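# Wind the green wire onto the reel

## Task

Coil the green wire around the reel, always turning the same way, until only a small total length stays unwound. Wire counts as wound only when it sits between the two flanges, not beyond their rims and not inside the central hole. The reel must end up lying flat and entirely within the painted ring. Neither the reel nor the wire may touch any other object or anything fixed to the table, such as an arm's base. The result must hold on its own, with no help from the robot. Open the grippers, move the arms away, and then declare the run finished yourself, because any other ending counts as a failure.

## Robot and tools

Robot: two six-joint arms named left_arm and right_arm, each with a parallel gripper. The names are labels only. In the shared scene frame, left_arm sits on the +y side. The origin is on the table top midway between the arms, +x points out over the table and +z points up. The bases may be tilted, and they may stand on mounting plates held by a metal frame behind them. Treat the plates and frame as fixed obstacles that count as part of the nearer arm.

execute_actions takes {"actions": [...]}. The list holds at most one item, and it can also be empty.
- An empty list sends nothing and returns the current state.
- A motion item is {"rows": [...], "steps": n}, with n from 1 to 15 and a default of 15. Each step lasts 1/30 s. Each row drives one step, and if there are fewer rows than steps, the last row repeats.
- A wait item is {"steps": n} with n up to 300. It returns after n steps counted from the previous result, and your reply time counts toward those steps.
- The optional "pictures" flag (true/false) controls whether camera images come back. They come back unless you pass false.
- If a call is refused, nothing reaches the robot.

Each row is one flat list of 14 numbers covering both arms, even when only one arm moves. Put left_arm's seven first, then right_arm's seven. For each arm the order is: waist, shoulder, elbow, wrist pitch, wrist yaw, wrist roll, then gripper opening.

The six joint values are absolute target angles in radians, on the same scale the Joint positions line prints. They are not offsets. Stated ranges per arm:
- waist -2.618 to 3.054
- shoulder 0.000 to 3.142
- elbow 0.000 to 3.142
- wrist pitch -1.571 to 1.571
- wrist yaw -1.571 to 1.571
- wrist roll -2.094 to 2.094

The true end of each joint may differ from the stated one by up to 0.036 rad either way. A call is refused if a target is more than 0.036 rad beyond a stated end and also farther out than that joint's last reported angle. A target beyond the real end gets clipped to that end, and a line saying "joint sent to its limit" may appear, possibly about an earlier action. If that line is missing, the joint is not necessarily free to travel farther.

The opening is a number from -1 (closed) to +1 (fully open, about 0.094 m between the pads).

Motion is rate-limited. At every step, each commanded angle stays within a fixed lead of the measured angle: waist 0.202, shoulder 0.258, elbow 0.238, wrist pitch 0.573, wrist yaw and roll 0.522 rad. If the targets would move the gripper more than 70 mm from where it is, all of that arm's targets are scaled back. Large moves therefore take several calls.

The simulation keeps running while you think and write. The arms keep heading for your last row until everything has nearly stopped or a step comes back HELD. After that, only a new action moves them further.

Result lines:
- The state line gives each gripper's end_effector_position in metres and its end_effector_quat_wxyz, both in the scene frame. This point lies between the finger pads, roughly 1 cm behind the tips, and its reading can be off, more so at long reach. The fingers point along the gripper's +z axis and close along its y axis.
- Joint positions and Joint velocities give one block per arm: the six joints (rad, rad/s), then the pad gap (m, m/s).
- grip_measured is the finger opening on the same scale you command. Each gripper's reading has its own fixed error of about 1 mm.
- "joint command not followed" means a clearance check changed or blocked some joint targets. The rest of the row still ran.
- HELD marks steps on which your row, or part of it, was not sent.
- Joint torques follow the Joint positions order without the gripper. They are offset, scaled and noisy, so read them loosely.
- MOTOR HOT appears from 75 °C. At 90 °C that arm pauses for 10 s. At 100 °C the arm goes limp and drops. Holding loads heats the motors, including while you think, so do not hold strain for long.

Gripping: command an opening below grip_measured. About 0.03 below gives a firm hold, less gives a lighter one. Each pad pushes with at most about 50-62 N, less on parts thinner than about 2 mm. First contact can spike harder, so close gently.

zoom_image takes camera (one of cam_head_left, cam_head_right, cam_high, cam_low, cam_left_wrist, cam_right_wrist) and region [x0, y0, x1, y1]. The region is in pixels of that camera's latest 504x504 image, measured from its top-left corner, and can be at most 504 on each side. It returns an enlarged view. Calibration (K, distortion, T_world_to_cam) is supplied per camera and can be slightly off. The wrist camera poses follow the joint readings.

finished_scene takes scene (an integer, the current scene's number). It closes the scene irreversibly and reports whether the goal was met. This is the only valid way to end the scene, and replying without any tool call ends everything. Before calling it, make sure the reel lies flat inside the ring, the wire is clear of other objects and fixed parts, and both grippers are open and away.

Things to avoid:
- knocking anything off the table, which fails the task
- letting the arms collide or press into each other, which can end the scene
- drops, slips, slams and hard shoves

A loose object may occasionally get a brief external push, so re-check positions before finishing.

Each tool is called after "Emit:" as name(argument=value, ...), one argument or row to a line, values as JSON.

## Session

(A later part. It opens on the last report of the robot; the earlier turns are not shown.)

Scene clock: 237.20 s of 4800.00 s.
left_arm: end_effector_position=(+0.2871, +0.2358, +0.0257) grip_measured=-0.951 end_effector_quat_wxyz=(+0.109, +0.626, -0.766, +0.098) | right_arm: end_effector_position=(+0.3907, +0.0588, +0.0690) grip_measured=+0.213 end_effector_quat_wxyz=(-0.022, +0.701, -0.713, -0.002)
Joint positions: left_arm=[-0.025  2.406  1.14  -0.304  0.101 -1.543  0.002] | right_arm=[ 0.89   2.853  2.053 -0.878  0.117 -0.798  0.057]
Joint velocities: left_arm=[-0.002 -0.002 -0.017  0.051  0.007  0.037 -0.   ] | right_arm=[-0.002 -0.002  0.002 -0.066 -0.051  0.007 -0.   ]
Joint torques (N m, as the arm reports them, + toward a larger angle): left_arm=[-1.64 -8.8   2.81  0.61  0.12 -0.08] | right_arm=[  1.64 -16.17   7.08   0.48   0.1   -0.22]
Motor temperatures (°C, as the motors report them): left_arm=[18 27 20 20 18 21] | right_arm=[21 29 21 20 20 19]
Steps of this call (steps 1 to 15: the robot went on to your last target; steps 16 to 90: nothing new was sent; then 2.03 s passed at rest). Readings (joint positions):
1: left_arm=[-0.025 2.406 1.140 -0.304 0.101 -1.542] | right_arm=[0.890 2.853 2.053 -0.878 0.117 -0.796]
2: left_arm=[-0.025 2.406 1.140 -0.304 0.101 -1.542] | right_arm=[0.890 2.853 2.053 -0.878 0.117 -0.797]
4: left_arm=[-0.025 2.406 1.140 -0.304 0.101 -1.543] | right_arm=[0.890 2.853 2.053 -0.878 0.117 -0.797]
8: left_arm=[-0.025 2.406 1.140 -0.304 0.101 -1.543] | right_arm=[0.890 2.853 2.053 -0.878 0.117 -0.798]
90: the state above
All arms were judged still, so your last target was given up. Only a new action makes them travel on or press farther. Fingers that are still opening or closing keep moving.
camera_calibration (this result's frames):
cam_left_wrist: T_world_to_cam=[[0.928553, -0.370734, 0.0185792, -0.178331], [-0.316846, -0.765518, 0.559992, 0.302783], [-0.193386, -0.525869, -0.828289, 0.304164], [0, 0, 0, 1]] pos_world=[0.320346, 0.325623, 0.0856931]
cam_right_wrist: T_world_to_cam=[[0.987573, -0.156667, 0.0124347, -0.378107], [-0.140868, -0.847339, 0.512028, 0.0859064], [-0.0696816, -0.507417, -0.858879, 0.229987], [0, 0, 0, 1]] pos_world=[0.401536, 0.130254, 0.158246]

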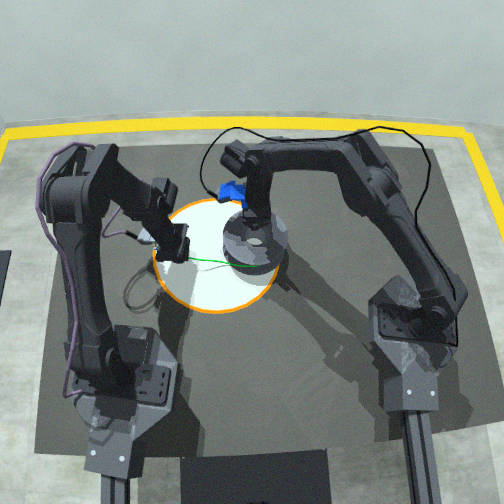

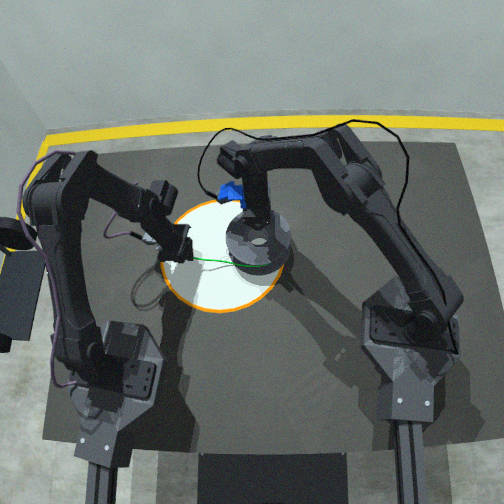

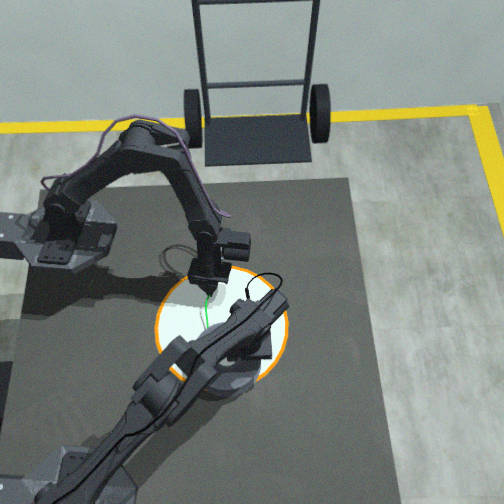

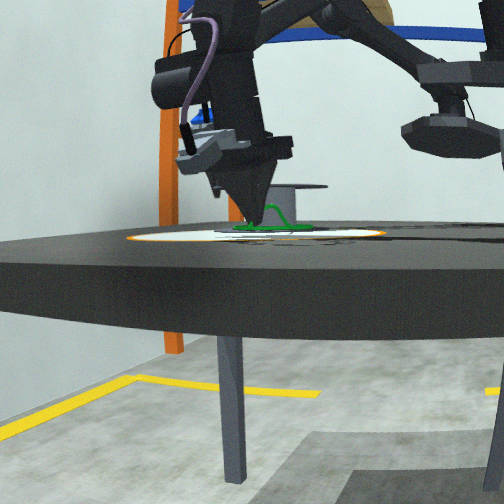

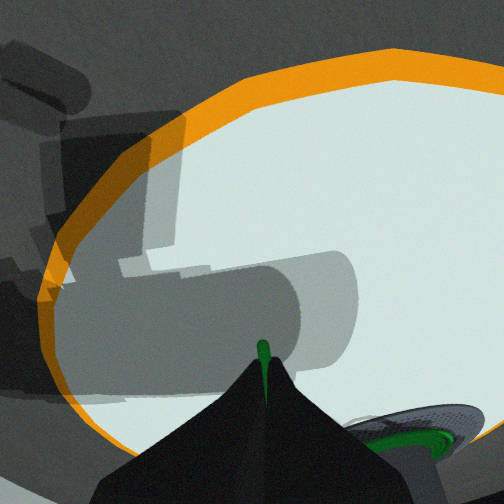

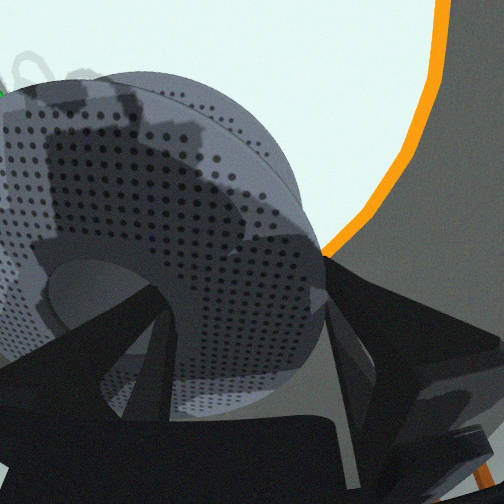

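Emit:
execute_actions(
  actions=[
    {"rows":[[-0.02,2.4,1.13,-0.29,0.1,-1.55,-0.98,0.89,2.85,2.082,-0.875,0.125,-0.8,1],[-0.02,2.4,1.13,-0.29,0.1,-1.55,-0.98,0.89,2.85,2.082,-0.875,0.125,-0.8,1],[-0.02,2.4,1.13,-0.29,0.1,-1.55,-0.98,0.89,2.85,2.082,-0.875,0.125,-0.8,1],[-0.02,2.4,1.13,-0.29,0.1,-1.55,-0.98,0.89,2.85,2.082,-0.875,0.125,-0.8,1],[-0.02,2.4,1.13,-0.29,0.1,-1.55,-0.98,0.89,2.85,2.082,-0.875,0.125,-0.8,1],[-0.02,2.4,1.13,-0.29,0.1,-1.55,-0.98,0.89,2.85,2.082,-0.875,0.125,-0.8,1],[-0.02,2.4,1.13,-0.29,0.1,-1.55,-0.98,0.89,2.83,2.082,-0.895,0.125,-0.8,1],[-0.02,2.4,1.13,-0.29,0.1,-1.55,-0.98,0.89,2.81,2.082,-0.915,0.125,-0.8,1],[-0.02,2.4,1.13,-0.29,0.1,-1.55,-0.98,0.89,2.79,2.082,-0.935,0.125,-0.8,1],[-0.02,2.4,1.13,-0.29,0.1,-1.55,-0.98,0.89,2.76,2.082,-0.965,0.125,-0.8,1]],"steps":15},
  ],
  pictures=false,
)

Emit:
execute_actions(
  actions=[
    {"rows":[[-0.02,2.4,1.13,-0.29,0.1,-1.55,-0.98,0.9,2.74,2.04,-0.945,0.123,-0.6,1],[-0.02,2.4,1.13,-0.29,0.1,-1.55,-0.98,0.91,2.72,1.99,-0.92,0.121,-0.4,1],[-0.02,2.4,1.13,-0.29,0.1,-1.55,-0.98,0.92,2.70,1.945,-0.9,0.12,-0.2,1],[-0.02,2.4,1.13,-0.29,0.1,-1.55,-0.98,0.93,2.68,1.9,-0.875,0.118,0,1],[-0.02,2.4,1.13,-0.29,0.1,-1.55,-0.98,0.94,2.66,1.85,-0.855,0.116,0.2,1],[-0.02,2.4,1.13,-0.29,0.1,-1.55,-0.98,0.95,2.64,1.8,-0.83,0.114,0.4,1],[-0.02,2.4,1.13,-0.29,0.1,-1.55,-0.98,0.96,2.62,1.755,-0.81,0.112,0.6,1],[-0.02,2.4,1.13,-0.29,0.1,-1.55,-0.98,0.97,2.60,1.71,-0.785,0.11,0.8,1],[-0.02,2.4,1.13,-0.29,0.1,-1.55,-0.98,0.98,2.58,1.66,-0.765,0.108,1.0,1],[-0.02,2.4,1.13,-0.29,0.1,-1.55,-0.98,0.99,2.56,1.61,-0.74,0.106,1.2,1],[-0.02,2.4,1.13,-0.29,0.1,-1.55,-0.98,1.0,2.54,1.565,-0.72,0.105,1.4,1],[-0.02,2.4,1.13,-0.29,0.1,-1.55,-0.98,1.01,2.52,1.52,-0.695,0.103,1.6,1],[-0.02,2.4,1.13,-0.29,0.1,-1.55,-0.98,1.02,2.50,1.47,-0.675,0.101,1.8,1],[-0.02,2.4,1.13,-0.29,0.1,-1.55,-0.98,1.03,2.48,1.425,-0.65,0.1,2.05,1]],"steps":15},
  ],
  pictures=false,
)

Emit:
execute_actions(
  actions=[
    {"steps":25},
  ],
)

Scene clock: 246.50 s of 4800.00 s.
left_arm: end_effector_position=(+0.2872, +0.2358, +0.0257) grip_measured=-0.951 end_effector_quat_wxyz=(+0.109, +0.626, -0.766, +0.098) | right_arm: end_effector_position=(+0.3946, +0.0570, +0.1004) grip_measured=+1.000 end_effector_quat_wxyz=(-0.028, +0.700, -0.714, -0.001)
Joint positions: left_arm=[-0.025  2.406  1.14  -0.303  0.101 -1.543  0.002] | right_arm=[ 0.89   2.786  2.053 -0.931  0.118 -0.798  0.094]
Joint velocities: left_arm=[-0.012 -0.017 -0.002 -0.022 -0.037  0.007  0.001] | right_arm=[-0.007 -0.281  0.012 -0.037  0.022 -0.022  0.   ]
Joint torques (N m, as the arm reports them, + toward a larger angle): left_arm=[-1.74 -8.75  2.74  0.61  0.12 -0.07] | right_arm=[  1.76 -16.56   7.18   0.21   0.07  -0.06]
Motor temperatures (°C, as the motors report them): left_arm=[18 27 20 21 18 21] | right_arm=[21 29 21 20 20 19]
Steps of this call (steps 1 to 90: nothing new was sent; then 5.80 s passed at rest; steps 91 to 105: all 15 steps of this action). Readings (joint positions):
91: left_arm=[-0.025 2.406 1.140 -0.304 0.101 -1.543] | right_arm=[0.890 2.853 2.053 -0.878 0.117 -0.798]
92: left_arm=[-0.025 2.406 1.140 -0.304 0.101 -1.543] | right_arm=[0.890 2.853 2.053 -0.878 0.117 -0.798]
94: left_arm=[-0.025 2.406 1.140 -0.304 0.101 -1.543] | right_arm=[0.890 2.853 2.053 -0.878 0.118 -0.798]
98: left_arm=[-0.025 2.406 1.140 -0.303 0.101 -1.543] | right_arm=[0.890 2.852 2.053 -0.879 0.118 -0.798]
105: the state above

Scene clock: 247.00 s of 4800.00 s.
left_arm: end_effector_position=(+0.2872, +0.2358, +0.0257) grip_measured=-0.951 end_effector_quat_wxyz=(+0.109, +0.626, -0.766, +0.098) | right_arm: end_effector_position=(+0.2814, +0.0175, +0.0906) grip_measured=+1.000 end_effector_quat_wxyz=(-0.017, -0.171, +0.985, -0.020)
Joint positions: left_arm=[-0.025  2.406  1.14  -0.303  0.101 -1.543  0.002] | right_arm=[ 1.019  2.53   1.481 -0.739  0.109  0.55   0.094]
Joint velocities: left_arm=[-0.007  0.012  0.002  0.022 -0.007  0.022  0.001] | right_arm=[ 0.281 -0.32  -0.999  0.139 -0.095  2.821  0.   ]
Joint torques (N m, as the arm reports them, + toward a larger angle): left_arm=[-1.83 -8.73  2.72  0.6   0.08 -0.08] | right_arm=[  0.69 -15.58   4.48   0.86   0.     0.07]
Motor temperatures (°C, as the motors report them): left_arm=[18 27 20 21 18 21] | right_arm=[21 29 21 20 20 19]
Steps of this call (steps 1 to 15: all 15 steps of this action). Readings (joint positions):
1: left_arm=[-0.025 2.406 1.140 -0.303 0.101 -1.543] | right_arm=[0.890 2.776 2.053 -0.932 0.118 -0.771]
2: left_arm=[-0.025 2.406 1.140 -0.303 0.101 -1.543] | right_arm=[0.890 2.765 2.046 -0.928 0.118 -0.710]
4: left_arm=[-0.025 2.406 1.140 -0.303 0.101 -1.543] | right_arm=[0.896 2.730 1.994 -0.907 0.118 -0.523]
8: left_arm=[-0.025 2.406 1.140 -0.303 0.101 -1.543] | right_arm=[0.931 2.646 1.817 -0.854 0.118 -0.133]
15: the state above

Scene clock: 247.83 s of 4800.00 s.
left_arm: end_effector_position=(+0.2872, +0.2358, +0.0257) grip_measured=-0.951 end_effector_quat_wxyz=(+0.109, +0.626, -0.766, +0.098) | right_arm: end_effector_position=(+0.2812, +0.0260, +0.0917) grip_measured=+1.000 end_effector_quat_wxyz=(+0.003, +0.532, +0.847, +0.003)
Joint positions: left_arm=[-0.025  2.406  1.14  -0.303  0.101 -1.543  0.002] | right_arm=[ 1.032  2.504  1.435 -0.661  0.104  2.022  0.094]
Joint velocities: left_arm=[ 0.037  0.007 -0.002  0.007 -0.007  0.066 -0.001] | right_arm=[-0.017  0.002 -0.007 -0.037 -0.051  0.095  0.   ]
Joint torques (N m, as the arm reports them, + toward a larger angle): left_arm=[-1.72 -8.74  2.71  0.58  0.13 -0.06] | right_arm=[  0.7  -15.01   3.57   0.48  -0.02   0.  ]
Motor temperatures (°C, as the motors report them): left_arm=[18 27 20 21 18 21] | right_arm=[21 29 21 20 20 19]
Steps of this call (steps 1 to 25: the robot went on to your last target). Readings (joint positions):
1: left_arm=[-0.025 2.406 1.140 -0.303 0.101 -1.543] | right_arm=[1.027 2.522 1.455 -0.736 0.107 0.647]
2: left_arm=[-0.025 2.406 1.140 -0.303 0.101 -1.543] | right_arm=[1.031 2.518 1.441 -0.733 0.105 0.745]
4: left_arm=[-0.025 2.406 1.140 -0.303 0.101 -1.543] | right_arm=[1.032 2.518 1.435 -0.720 0.104 0.940]
8: left_arm=[-0.025 2.406 1.140 -0.303 0.101 -1.543] | right_arm=[1.032 2.510 1.435 -0.686 0.104 1.329]
25: the state above
camera_calibration (this result's frames):
cam_left_wrist: T_world_to_cam=[[0.928573, -0.370665, 0.0189455, -0.178455], [-0.316996, -0.765505, 0.559925, 0.302841], [-0.193042, -0.525937, -0.828327, 0.304092], [0, 0, 0, 1]] pos_world=[0.32041, 0.325613, 0.0857]
cam_right_wrist: T_world_to_cam=[[-0.952073, -0.30532, -0.0183186, 0.276784], [-0.265904, 0.796588, 0.542903, 0.0206177], [-0.151167, 0.521754, -0.839596, 0.219552], [0, 0, 0, 1]] pos_world=[0.30219, -0.0464685, 0.178212]

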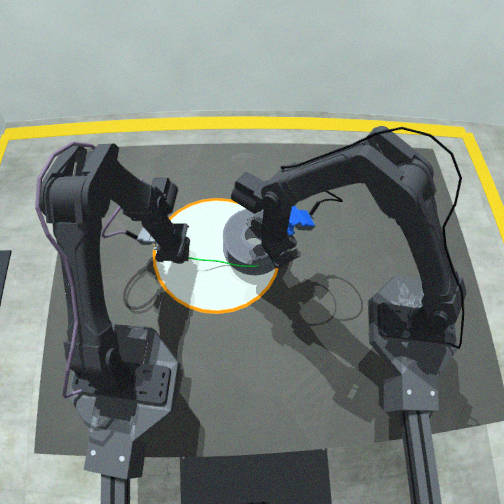

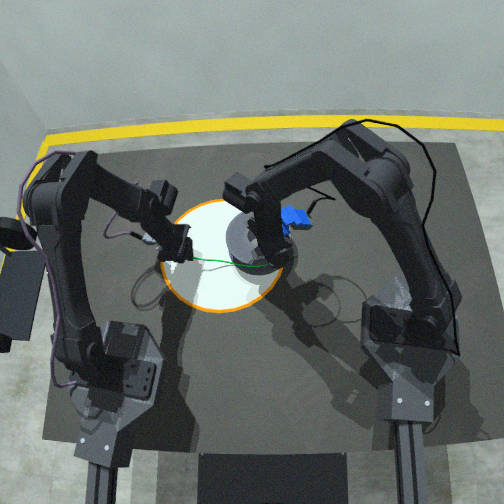

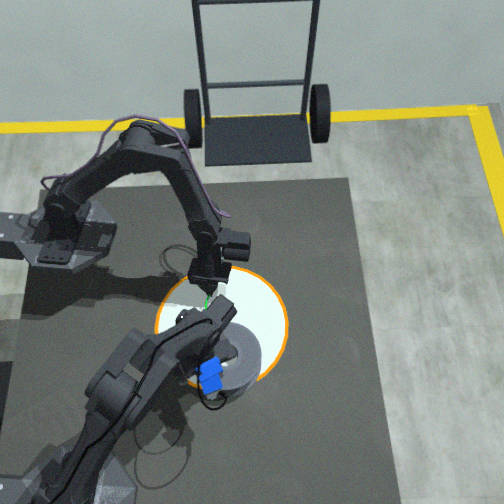

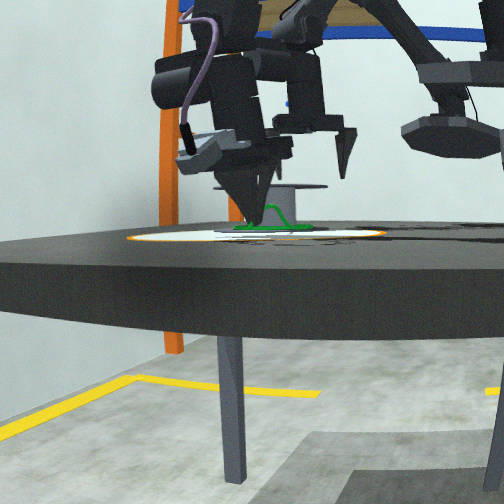

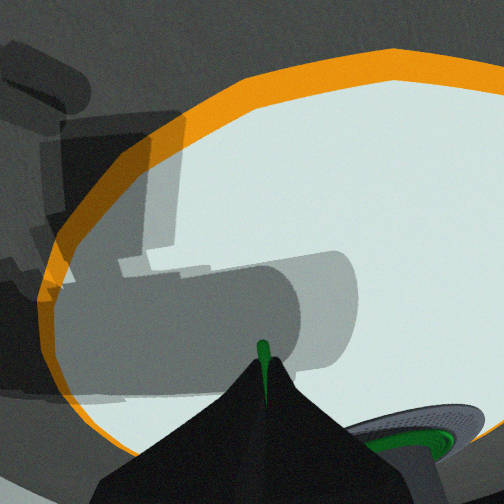

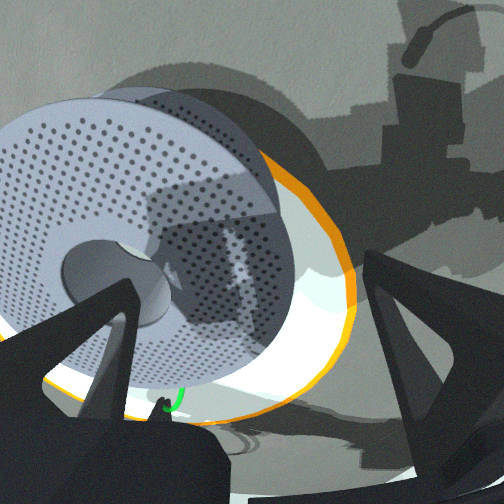

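Emit:
execute_actions(
  actions=[
    {"rows":[[-0.02,2.4,1.13,-0.29,0.1,-1.55,-0.98,1.025,2.5,1.435,-0.62,0.1,2.05,1],[-0.02,2.4,1.13,-0.29,0.1,-1.55,-0.98,1.02,2.51,1.435,-0.6,0.1,2.05,1],[-0.02,2.4,1.13,-0.29,0.1,-1.55,-0.98,1.02,2.52,1.435,-0.59,0.1,2.05,1],[-0.02,2.4,1.13,-0.29,0.1,-1.55,-0.98,1.02,2.53,1.435,-0.58,0.1,2.05,1],[-0.02,2.4,1.13,-0.29,0.1,-1.55,-0.98,1.02,2.54,1.435,-0.57,0.1,2.05,1],[-0.02,2.4,1.13,-0.29,0.1,-1.55,-0.98,1.02,2.55,1.435,-0.56,0.1,2.05,1],[-0.02,2.4,1.13,-0.29,0.1,-1.55,-0.98,1.02,2.565,1.435,-0.552,0.1,2.05,1]],"steps":15},
  ],
)

Scene clock: 251.63 s of 4800.00 s.
left_arm: end_effector_position=(+0.2872, +0.2358, +0.0257) grip_measured=-0.951 end_effector_quat_wxyz=(+0.109, +0.626, -0.766, +0.098) | right_arm: end_effector_position=(+0.2874, +0.0330, +0.0698) grip_measured=+1.000 end_effector_quat_wxyz=(+0.004, +0.544, +0.839, +0.019)
Joint positions: left_arm=[-0.025  2.406  1.14  -0.303  0.101 -1.543  0.002] | right_arm=[ 1.025  2.561  1.435 -0.571  0.104  2.04   0.094]
Joint velocities: left_arm=[-0.007  0.007 -0.002  0.022  0.037 -0.037 -0.   ] | right_arm=[ 0.002  0.002 -0.007  0.11  -0.037  0.037  0.   ]
Joint torques (N m, as the arm reports them, + toward a larger angle): left_arm=[-1.66 -8.8   2.75  0.56  0.08 -0.09] | right_arm=[  0.78 -13.11   4.39   0.59  -0.04   0.07]
Motor temperatures (°C, as the motors report them): left_arm=[18 27 20 21 18 21] | right_arm=[21 29 21 20 20 19]
Steps of this call (steps 1 to 30: the robot went on to your last target; steps 31 to 99: nothing new was sent; steps 100 to 114: all 15 steps of this action). Readings (joint positions):
100: left_arm=[-0.025 2.406 1.140 -0.303 0.101 -1.543] | right_arm=[1.032 2.504 1.435 -0.658 0.104 2.040]
101: left_arm=[-0.025 2.406 1.140 -0.303 0.101 -1.543] | right_arm=[1.032 2.504 1.435 -0.652 0.104 2.040]
103: left_arm=[-0.025 2.406 1.140 -0.303 0.101 -1.543] | right_arm=[1.029 2.505 1.435 -0.633 0.104 2.040]
107: left_arm=[-0.025 2.406 1.140 -0.303 0.101 -1.543] | right_arm=[1.025 2.528 1.435 -0.589 0.104 2.040]
114: the state above
camera_calibration (this result's frames):
cam_left_wrist: T_world_to_cam=[[0.928573, -0.370665, 0.0189455, -0.178455], [-0.316996, -0.765505, 0.559925, 0.302841], [-0.193042, -0.525937, -0.828327, 0.304092], [0, 0, 0, 1]] pos_world=[0.32041, 0.325613, 0.0857]
cam_right_wrist: T_world_to_cam=[[-0.959739, -0.277458, -0.0437911, 0.287494], [-0.253765, 0.789608, 0.558678, 0.024214], [-0.120432, 0.547298, -0.828228, 0.187965], [0, 0, 0, 1]] pos_world=[0.304701, -0.042225, 0.15474]

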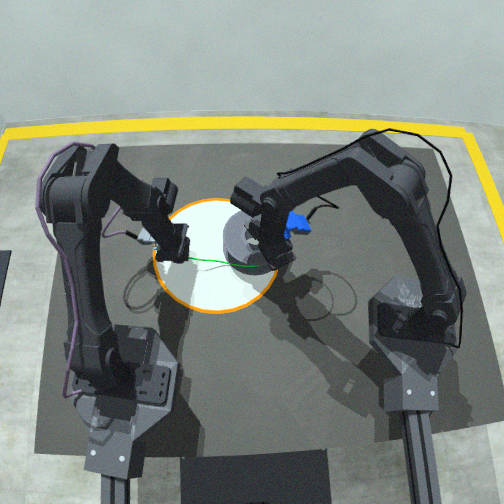

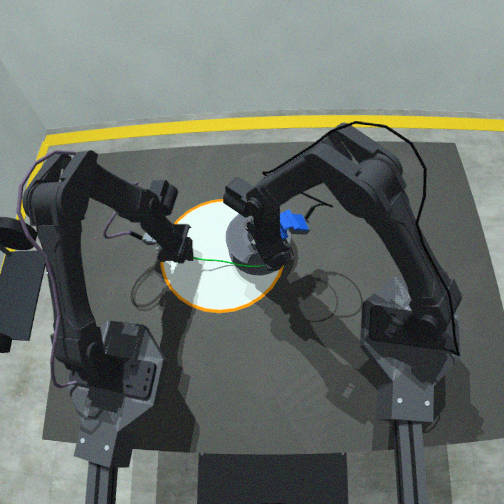

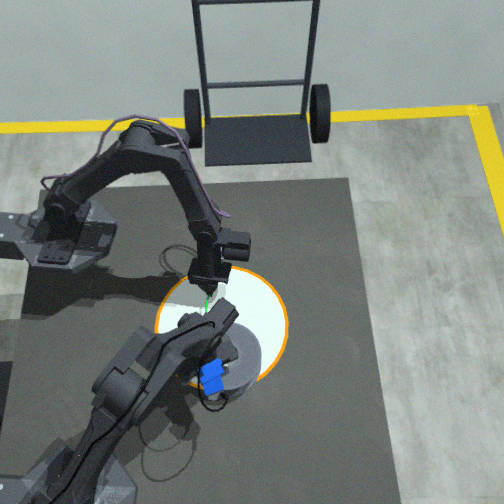

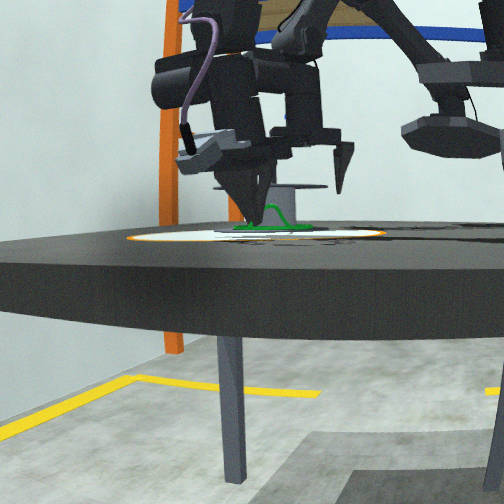

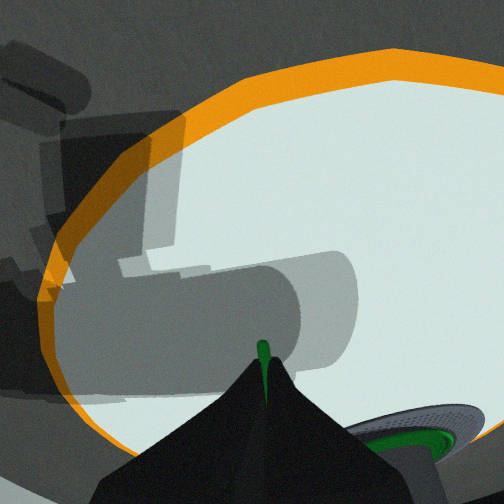

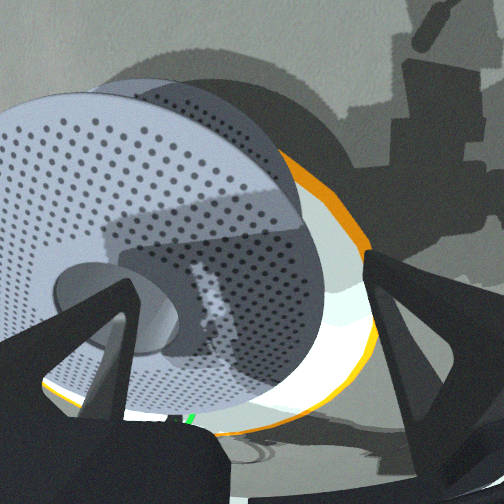

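Emit:
execute_actions(
  actions=[
    {"rows":[[-0.02,2.4,1.13,-0.29,0.1,-1.55,-0.98,1.025,2.575,1.48,-0.57,0.1,2.03,0.9],[-0.02,2.4,1.13,-0.29,0.1,-1.55,-0.98,1.025,2.585,1.5,-0.585,0.1,2.02,0.8],[-0.02,2.4,1.13,-0.29,0.1,-1.55,-0.98,1.025,2.595,1.515,-0.595,0.1,2.0,0.7],[-0.02,2.4,1.13,-0.29,0.1,-1.55,-0.98,1.025,2.6,1.525,-0.6,0.1,2.0,0.6],[-0.02,2.4,1.13,-0.29,0.1,-1.55,-0.98,1.025,2.6,1.525,-0.6,0.1,2.0,0.5],[-0.02,2.4,1.13,-0.29,0.1,-1.55,-0.98,1.025,2.6,1.525,-0.6,0.1,2.0,0.5],[-0.02,2.4,1.13,-0.29,0.1,-1.55,-0.98,1.025,2.6,1.525,-0.6,0.1,2.0,0.4],[-0.02,2.4,1.13,-0.29,0.1,-1.55,-0.98,1.025,2.6,1.525,-0.6,0.1,2.0,0.3],[-0.02,2.4,1.13,-0.29,0.1,-1.55,-0.98,1.025,2.6,1.525,-0.6,0.1,2.0,0.25],[-0.02,2.4,1.13,-0.29,0.1,-1.55,-0.98,1.025,2.6,1.525,-0.6,0.1,2.0,0.19]],"steps":15},
  ],
)

Scene clock: 255.60 s of 4800.00 s.
left_arm: end_effector_position=(+0.2872, +0.2358, +0.0257) grip_measured=-0.951 end_effector_quat_wxyz=(+0.109, +0.626, -0.766, +0.098) | right_arm: end_effector_position=(+0.2982, +0.0460, +0.0718) grip_measured=+0.203 end_effector_quat_wxyz=(+0.005, +0.533, +0.845, +0.033)
Joint positions: left_arm=[-0.025  2.406  1.14  -0.303  0.101 -1.543  0.002] | right_arm=[ 1.024  2.586  1.493 -0.577  0.103  2.012  0.057]
Joint velocities: left_arm=[-0.012 -0.017  0.002 -0.066 -0.037  0.022 -0.001] | right_arm=[-0.012 -0.002  0.017 -0.037  0.022  0.022  0.   ]
Joint torques (N m, as the arm reports them, + toward a larger angle): left_arm=[-1.68 -8.73  2.76  0.58  0.11 -0.05] | right_arm=[  1.27 -12.25   6.58   0.28  -0.01  -0.12]
Motor temperatures (°C, as the motors report them): left_arm=[18 27 20 21 18 21] | right_arm=[21 28 21 20 20 19]
Steps of this call (steps 1 to 15: the robot went on to your last target; steps 16 to 90: nothing new was sent; then 0.47 s passed at rest; steps 91 to 105: all 15 steps of this action). Readings (joint positions):
91: left_arm=[-0.025 2.406 1.140 -0.303 0.101 -1.543] | right_arm=[1.025 2.561 1.436 -0.562 0.104 2.040]
92: left_arm=[-0.025 2.406 1.140 -0.303 0.101 -1.543] | right_arm=[1.025 2.564 1.442 -0.565 0.104 2.038]
94: left_arm=[-0.025 2.406 1.140 -0.303 0.101 -1.543] | right_arm=[1.025 2.575 1.468 -0.572 0.104 2.029]
98: left_arm=[-0.025 2.406 1.140 -0.303 0.101 -1.543] | right_arm=[1.025 2.586 1.493 -0.576 0.102 2.018]
105: the state above
camera_calibration (this result's frames):
cam_left_wrist: T_world_to_cam=[[0.928573, -0.370665, 0.0189455, -0.178455], [-0.316996, -0.765505, 0.559925, 0.302841], [-0.193042, -0.525937, -0.828327, 0.304092], [0, 0, 0, 1]] pos_world=[0.32041, 0.325613, 0.0857]
cam_right_wrist: T_world_to_cam=[[-0.951867, -0.299122, -0.0668937, 0.301818], [-0.28239, 0.77096, 0.570856, 0.0241063], [-0.119183, 0.562269, -0.818321, 0.182119], [0, 0, 0, 1]] pos_world=[0.315804, -0.0307044, 0.15546]

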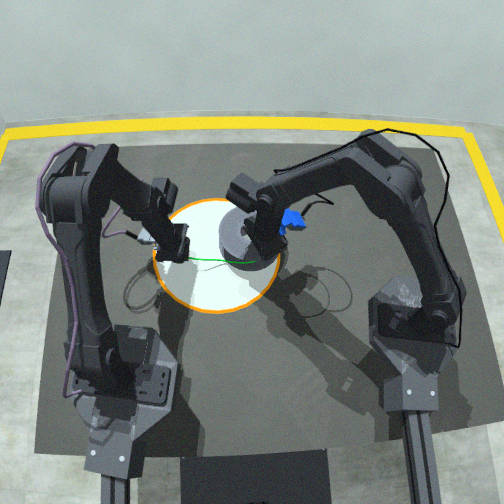

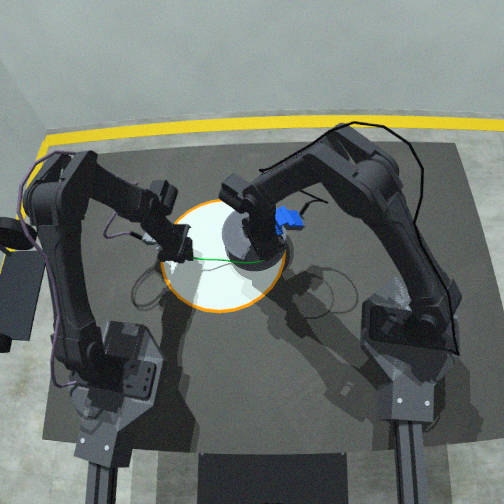

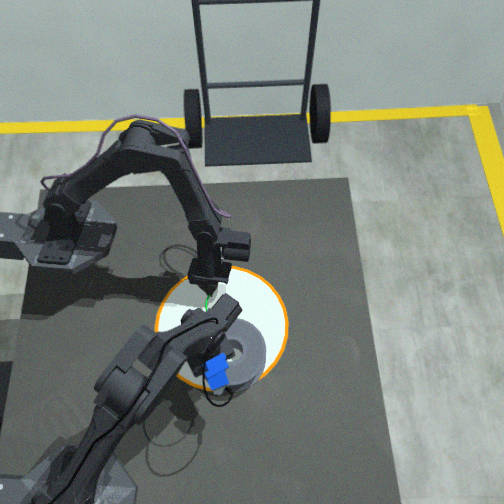

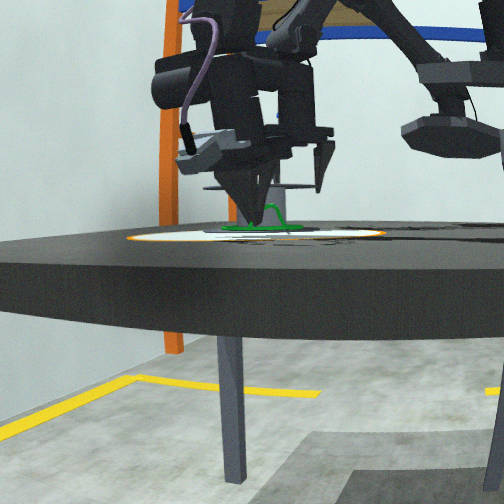

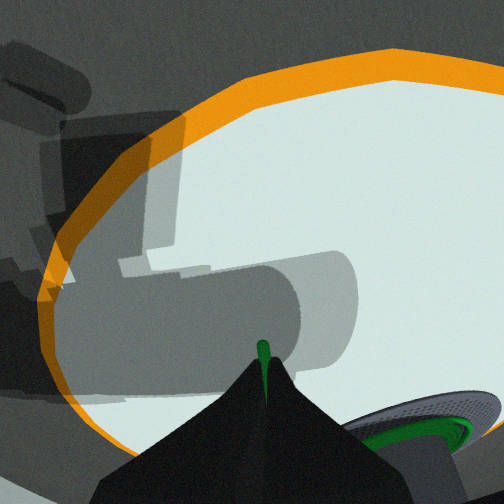

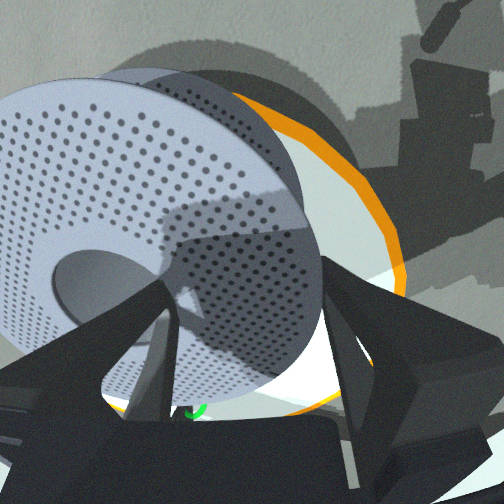

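Emit:
execute_actions(
  actions=[
    {"rows":[[-0.025,2.4,1.13,-0.29,0.1,-1.55,-0.98,1.025,2.6,1.525,-0.6,0.1,1.95,0.17],[-0.03,2.4,1.13,-0.29,0.1,-1.55,-0.98,1.025,2.6,1.525,-0.6,0.1,1.9,0.17],[-0.035,2.4,1.13,-0.29,0.1,-1.55,-0.98,1.025,2.6,1.525,-0.6,0.1,1.83,0.17],[-0.04,2.4,1.13,-0.29,0.1,-1.55,-0.98,1.025,2.6,1.525,-0.6,0.1,1.76,0.17],[-0.045,2.4,1.13,-0.29,0.1,-1.55,-0.98,1.025,2.6,1.525,-0.6,0.1,1.69,0.17],[-0.05,2.4,1.13,-0.29,0.1,-1.55,-0.98,1.025,2.6,1.525,-0.6,0.1,1.62,0.17],[-0.056,2.4,1.13,-0.29,0.1,-1.55,-0.98,1.025,2.6,1.525,-0.6,0.1,1.55,0.17],[-0.062,2.4,1.13,-0.29,0.1,-1.53,-0.98,1.025,2.6,1.525,-0.6,0.1,1.48,0.17],[-0.069,2.4,1.13,-0.29,0.1,-1.51,-0.98,1.025,2.6,1.525,-0.6,0.1,1.41,0.17],[-0.076,2.4,1.13,-0.29,0.1,-1.49,-0.98,1.025,2.6,1.525,-0.6,0.1,1.34,0.17],[-0.083,2.4,1.13,-0.29,0.1,-1.47,-0.98,1.025,2.6,1.525,-0.6,0.1,1.27,0.17],[-0.09,2.4,1.13,-0.29,0.1,-1.45,-0.98,1.025,2.6,1.525,-0.6,0.1,1.2,0.17],[-0.098,2.4,1.13,-0.29,0.1,-1.42,-0.98,1.025,2.6,1.525,-0.6,0.1,1.13,0.17],[-0.106,2.4,1.13,-0.29,0.1,-1.39,-0.98,1.025,2.6,1.525,-0.6,0.1,1.06,0.17],[-0.114,2.4,1.13,-0.29,0.1,-1.36,-0.98,1.025,2.6,1.525,-0.6,0.1,1.0,0.17]],"steps":15},
  ],
  pictures=false,
)

Emit:
execute_actions(
  actions=[
    {"steps":10},
  ],
)

Scene clock: 263.33 s of 4800.00 s.
left_arm: end_effector_position=(+0.2820, +0.2158, +0.0297) grip_measured=-0.951 end_effector_quat_wxyz=(-0.104, -0.568, +0.810, -0.104) | right_arm: end_effector_position=(+0.2978, +0.0463, +0.0718) grip_measured=+0.192 end_effector_quat_wxyz=(+0.015, +0.202, +0.979, +0.030)
Joint positions: left_arm=[-0.086  2.406  1.14  -0.303  0.101 -1.457  0.002] | right_arm=[ 1.024  2.586  1.493 -0.577  0.1    1.294  0.056]
Joint velocities: left_arm=[-0.247  0.002 -0.012 -0.007 -0.007  0.652 -0.001] | right_arm=[ 0.007  0.007  0.012 -0.022 -0.066 -1.941 -0.   ]
Joint torques (N m, as the arm reports them, + toward a larger angle): left_arm=[-3.16 -8.89  2.82  0.59  0.15  0.05] | right_arm=[  1.21 -12.2    6.56   0.28   0.14  -0.2 ]
Motor temperatures (°C, as the motors report them): left_arm=[18 27 20 21 18 21] | right_arm=[21 28 21 20 20 19]
Steps of this call (steps 1 to 15: the robot went on to your last target; steps 16 to 90: nothing new was sent; then 4.23 s passed at rest; steps 91 to 105: all 15 steps of this action). Readings (joint positions):
91: left_arm=[-0.025 2.406 1.140 -0.303 0.101 -1.543] | right_arm=[1.024 2.586 1.493 -0.577 0.103 2.006]
92: left_arm=[-0.025 2.406 1.140 -0.303 0.101 -1.543] | right_arm=[1.024 2.586 1.493 -0.577 0.103 1.991]
94: left_arm=[-0.025 2.406 1.140 -0.303 0.101 -1.543] | right_arm=[1.024 2.586 1.493 -0.577 0.103 1.932]
98: left_arm=[-0.033 2.406 1.140 -0.303 0.101 -1.542] | right_arm=[1.024 2.586 1.493 -0.577 0.103 1.736]
105: the state above

Scene clock: 263.67 s of 4800.00 s.
left_arm: end_effector_position=(+0.2799, +0.2087, +0.0311) grip_measured=-0.951 end_effector_quat_wxyz=(-0.099, -0.526, +0.838, -0.108) | right_arm: end_effector_position=(+0.2969, +0.0470, +0.0718) grip_measured=+0.192 end_effector_quat_wxyz=(+0.016, +0.080, +0.996, +0.029)
Joint positions: left_arm=[-0.107  2.406  1.14  -0.303  0.101 -1.377  0.002] | right_arm=[ 1.024  2.586  1.493 -0.577  0.093  1.047  0.056]
Joint velocities: left_arm=[-0.012  0.002 -0.002 -0.037 -0.022  0.095  0.   ] | right_arm=[-0.007  0.007 -0.032  0.095 -0.022 -0.198  0.001]
Joint torques (N m, as the arm reports them, + toward a larger angle): left_arm=[-2.61 -8.84  2.88  0.62  0.1   0.08] | right_arm=[  1.28 -12.25   6.47   0.28   0.07  -0.18]
Motor temperatures (°C, as the motors report them): left_arm=[18 27 20 21 18 21] | right_arm=[21 28 21 20 20 19]
Steps of this call (steps 1 to 10: the robot went on to your last target). Readings (joint positions):
1: left_arm=[-0.093 2.406 1.140 -0.303 0.101 -1.439] | right_arm=[1.024 2.586 1.493 -0.577 0.099 1.238]
2: left_arm=[-0.100 2.406 1.140 -0.303 0.101 -1.424] | right_arm=[1.024 2.586 1.493 -0.577 0.097 1.193]
4: left_arm=[-0.107 2.406 1.140 -0.303 0.101 -1.404] | right_arm=[1.024 2.586 1.493 -0.577 0.096 1.129]
8: left_arm=[-0.107 2.406 1.140 -0.303 0.101 -1.382] | right_arm=[1.024 2.586 1.493 -0.577 0.094 1.063]
10: the state above
camera_calibration (this result's frames):
cam_left_wrist: T_world_to_cam=[[0.81077, -0.579983, 0.0791905, -0.107011], [-0.523738, -0.658323, 0.540656, 0.312839], [-0.261438, -0.479823, -0.837508, 0.302759], [0, 0, 0, 1]] pos_world=[0.32976, 0.289155, 0.092899]
cam_right_wrist: T_world_to_cam=[[-0.293157, -0.953163, -0.0744214, 0.136611], [-0.823359, 0.212135, 0.526382, 0.213046], [-0.485941, 0.215588, -0.846985, 0.308649], [0, 0, 0, 1]] pos_world=[0.365447, 0.018477, 0.159445]

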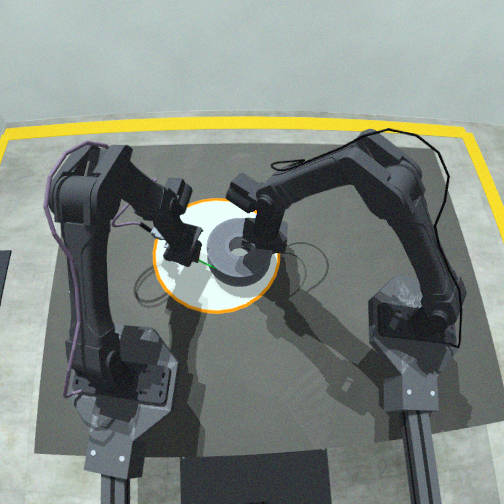

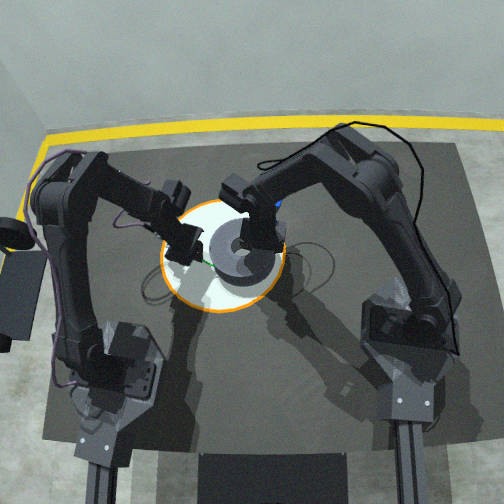

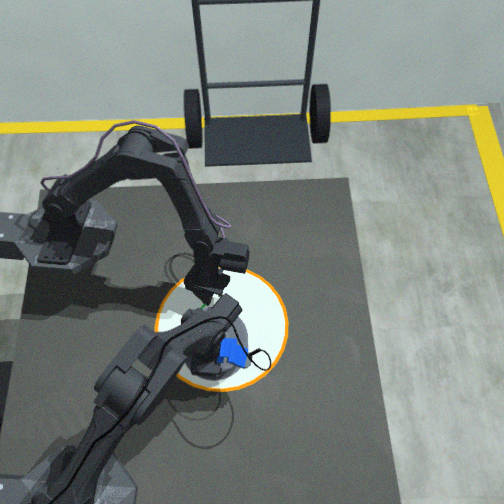

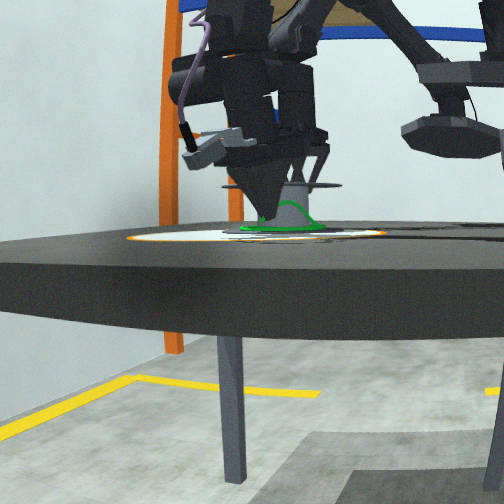

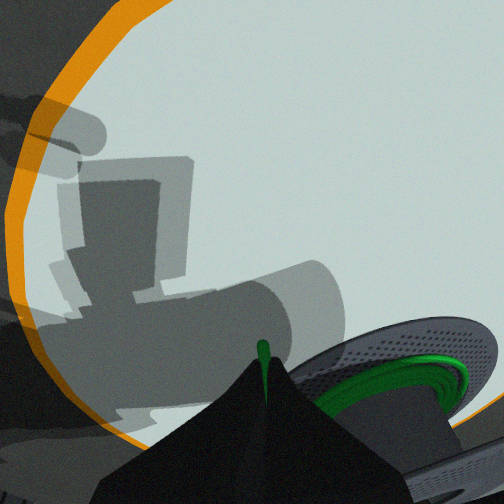

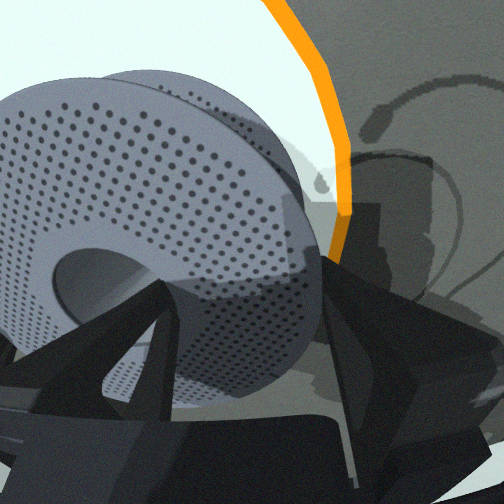

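Emit:
execute_actions(
  actions=[
    {"rows":[[-0.114,2.403,1.13,-0.287,0.12,-1.34,-0.98,1.02,2.6,1.525,-0.6,0.1,0.96,0.17],[-0.114,2.406,1.13,-0.284,0.135,-1.32,-0.98,1.015,2.6,1.525,-0.6,0.1,0.92,0.17],[-0.114,2.41,1.13,-0.28,0.15,-1.3,-0.98,1.01,2.6,1.525,-0.6,0.1,0.88,0.17],[-0.114,2.415,1.13,-0.275,0.165,-1.28,-0.98,1.005,2.6,1.525,-0.6,0.1,0.84,0.17],[-0.114,2.42,1.13,-0.27,0.18,-1.26,-0.98,1.0,2.6,1.525,-0.6,0.1,0.80,0.17],[-0.114,2.425,1.13,-0.265,0.195,-1.24,-0.98,0.995,2.6,1.525,-0.6,0.1,0.76,0.17],[-0.114,2.43,1.13,-0.26,0.21,-1.22,-0.98,0.99,2.6,1.525,-0.6,0.1,0.72,0.17],[-0.114,2.435,1.13,-0.255,0.225,-1.2,-0.98,0.99,2.6,1.525,-0.6,0.1,0.68,0.17],[-0.114,2.44,1.13,-0.25,0.24,-1.18,-0.98,0.99,2.6,1.525,-0.6,0.1,0.65,0.17],[-0.114,2.44,1.13,-0.25,0.26,-1.15,-0.98,0.99,2.6,1.525,-0.6,0.1,0.62,0.17]],"steps":15},
  ],
  pictures=false,
)

Emit:
execute_actions(
  actions=[
    {"steps":8},
  ],
)

Scene clock: 267.83 s of 4800.00 s.
left_arm: end_effector_position=(+0.2722, +0.1864, +0.0285) grip_measured=-0.951 end_effector_quat_wxyz=(-0.131, -0.438, +0.874, -0.164) | right_arm: end_effector_position=(+0.3069, +0.0402, +0.0715) grip_measured=+0.192 end_effector_quat_wxyz=(+0.018, -0.086, +0.996, +0.029)
Joint positions: left_arm=[-0.107  2.439  1.14  -0.272  0.23  -1.186  0.002] | right_arm=[ 0.991  2.586  1.498 -0.579  0.09   0.681  0.056]
Joint velocities: left_arm=[-0.017 -0.012  0.002 -0.022  0.095  0.256  0.   ] | right_arm=[ 0.007  0.012  0.012  0.037 -0.022 -0.33  -0.   ]
Joint torques (N m, as the arm reports them, + toward a larger angle): left_arm=[-2.39 -8.31  2.56  0.67  0.21  0.16] | right_arm=[  1.16 -12.25   6.19   0.31   0.11  -0.25]
Motor temperatures (°C, as the motors report them): left_arm=[18 27 20 21 18 21] | right_arm=[21 27 21 20 20 19]
Steps of this call (steps 1 to 30: the robot went on to your last target; steps 31 to 100: nothing new was sent; then 0.33 s passed at rest; steps 101 to 115: all 15 steps of this action). Readings (joint positions):
101: left_arm=[-0.107 2.406 1.140 -0.303 0.103 -1.365] | right_arm=[1.024 2.586 1.493 -0.577 0.093 1.013]
102: left_arm=[-0.107 2.406 1.140 -0.303 0.107 -1.359] | right_arm=[1.024 2.586 1.493 -0.577 0.093 1.000]
104: left_arm=[-0.107 2.406 1.140 -0.301 0.121 -1.338] | right_arm=[1.020 2.586 1.493 -0.577 0.091 0.959]
108: left_arm=[-0.107 2.416 1.140 -0.285 0.163 -1.279] | right_arm=[1.004 2.586 1.494 -0.577 0.090 0.840]
115: the state above

Scene clock: 268.10 s of 4800.00 s.
left_arm: end_effector_position=(+0.2728, +0.1837, +0.0296) grip_measured=-0.951 end_effector_quat_wxyz=(-0.132, -0.428, +0.878, -0.173) | right_arm: end_effector_position=(+0.3069, +0.0402, +0.0715) grip_measured=+0.192 end_effector_quat_wxyz=(+0.019, -0.105, +0.994, +0.028)
Joint positions: left_arm=[-0.107  2.439  1.14  -0.267  0.245 -1.164  0.002] | right_arm=[ 0.991  2.586  1.498 -0.579  0.09   0.644  0.056]
Joint velocities: left_arm=[ 0.007  0.007 -0.017 -0.037  0.007  0.051 -0.   ] | right_arm=[-0.002 -0.012  0.002  0.007 -0.037 -0.051 -0.001]
Joint torques (N m, as the arm reports them, + toward a larger angle): left_arm=[-2.54 -8.24  2.74  0.62  0.34  0.06] | right_arm=[  1.11 -12.28   6.15   0.29   0.13  -0.18]
Motor temperatures (°C, as the motors report them): left_arm=[18 27 20 21 18 21] | right_arm=[21 27 21 20 20 19]
Steps of this call (steps 1 to 8: the robot went on to your last target). Readings (joint positions):
1: left_arm=[-0.107 2.439 1.140 -0.271 0.234 -1.181] | right_arm=[0.991 2.586 1.498 -0.579 0.090 0.672]
2: left_arm=[-0.107 2.439 1.140 -0.269 0.237 -1.176] | right_arm=[0.991 2.586 1.498 -0.579 0.090 0.665]
4: left_arm=[-0.107 2.439 1.140 -0.268 0.241 -1.170] | right_arm=[0.991 2.586 1.498 -0.579 0.090 0.655]
8: the state above
camera_calibration (this result's frames):
cam_left_wrist: T_world_to_cam=[[0.673794, -0.708219, 0.210776, -0.0586456], [-0.660624, -0.449585, 0.601207, 0.290674], [-0.331024, -0.544334, -0.770794, 0.316531], [0, 0, 0, 1]] pos_world=[0.336321, 0.261448, 0.0815864]
cam_right_wrist: T_world_to_cam=[[0.0715157, -0.995091, -0.0684005, 0.022327], [-0.853436, -0.0965412, 0.512178, 0.245501], [-0.516268, 0.0217467, -0.856151, 0.33247], [0, 0, 0, 1]] pos_world=[0.379566, 0.0386882, 0.160432]

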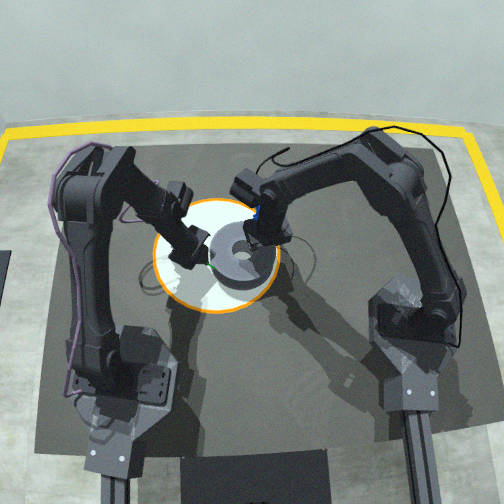

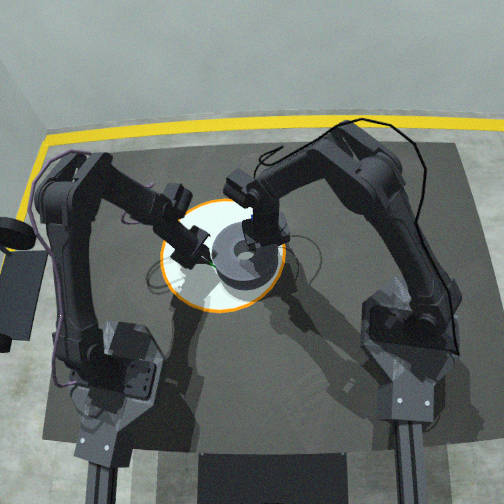

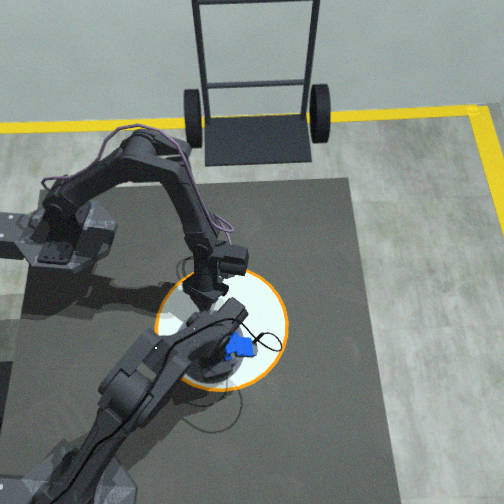

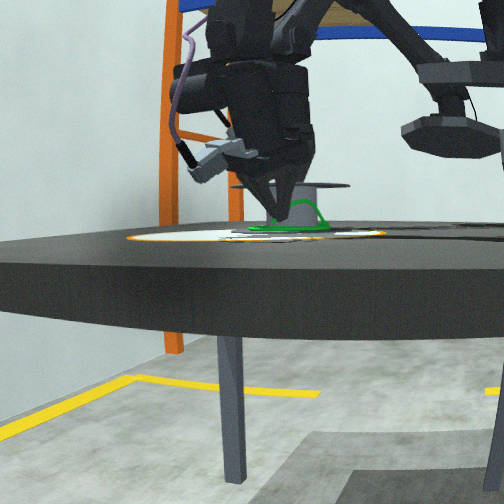

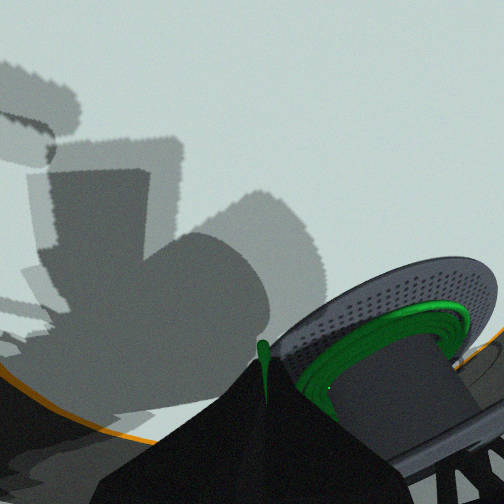

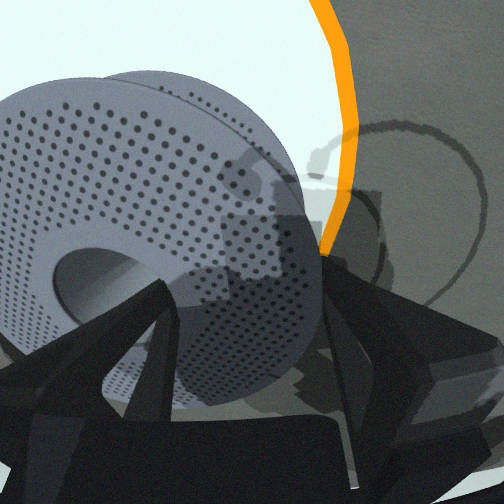

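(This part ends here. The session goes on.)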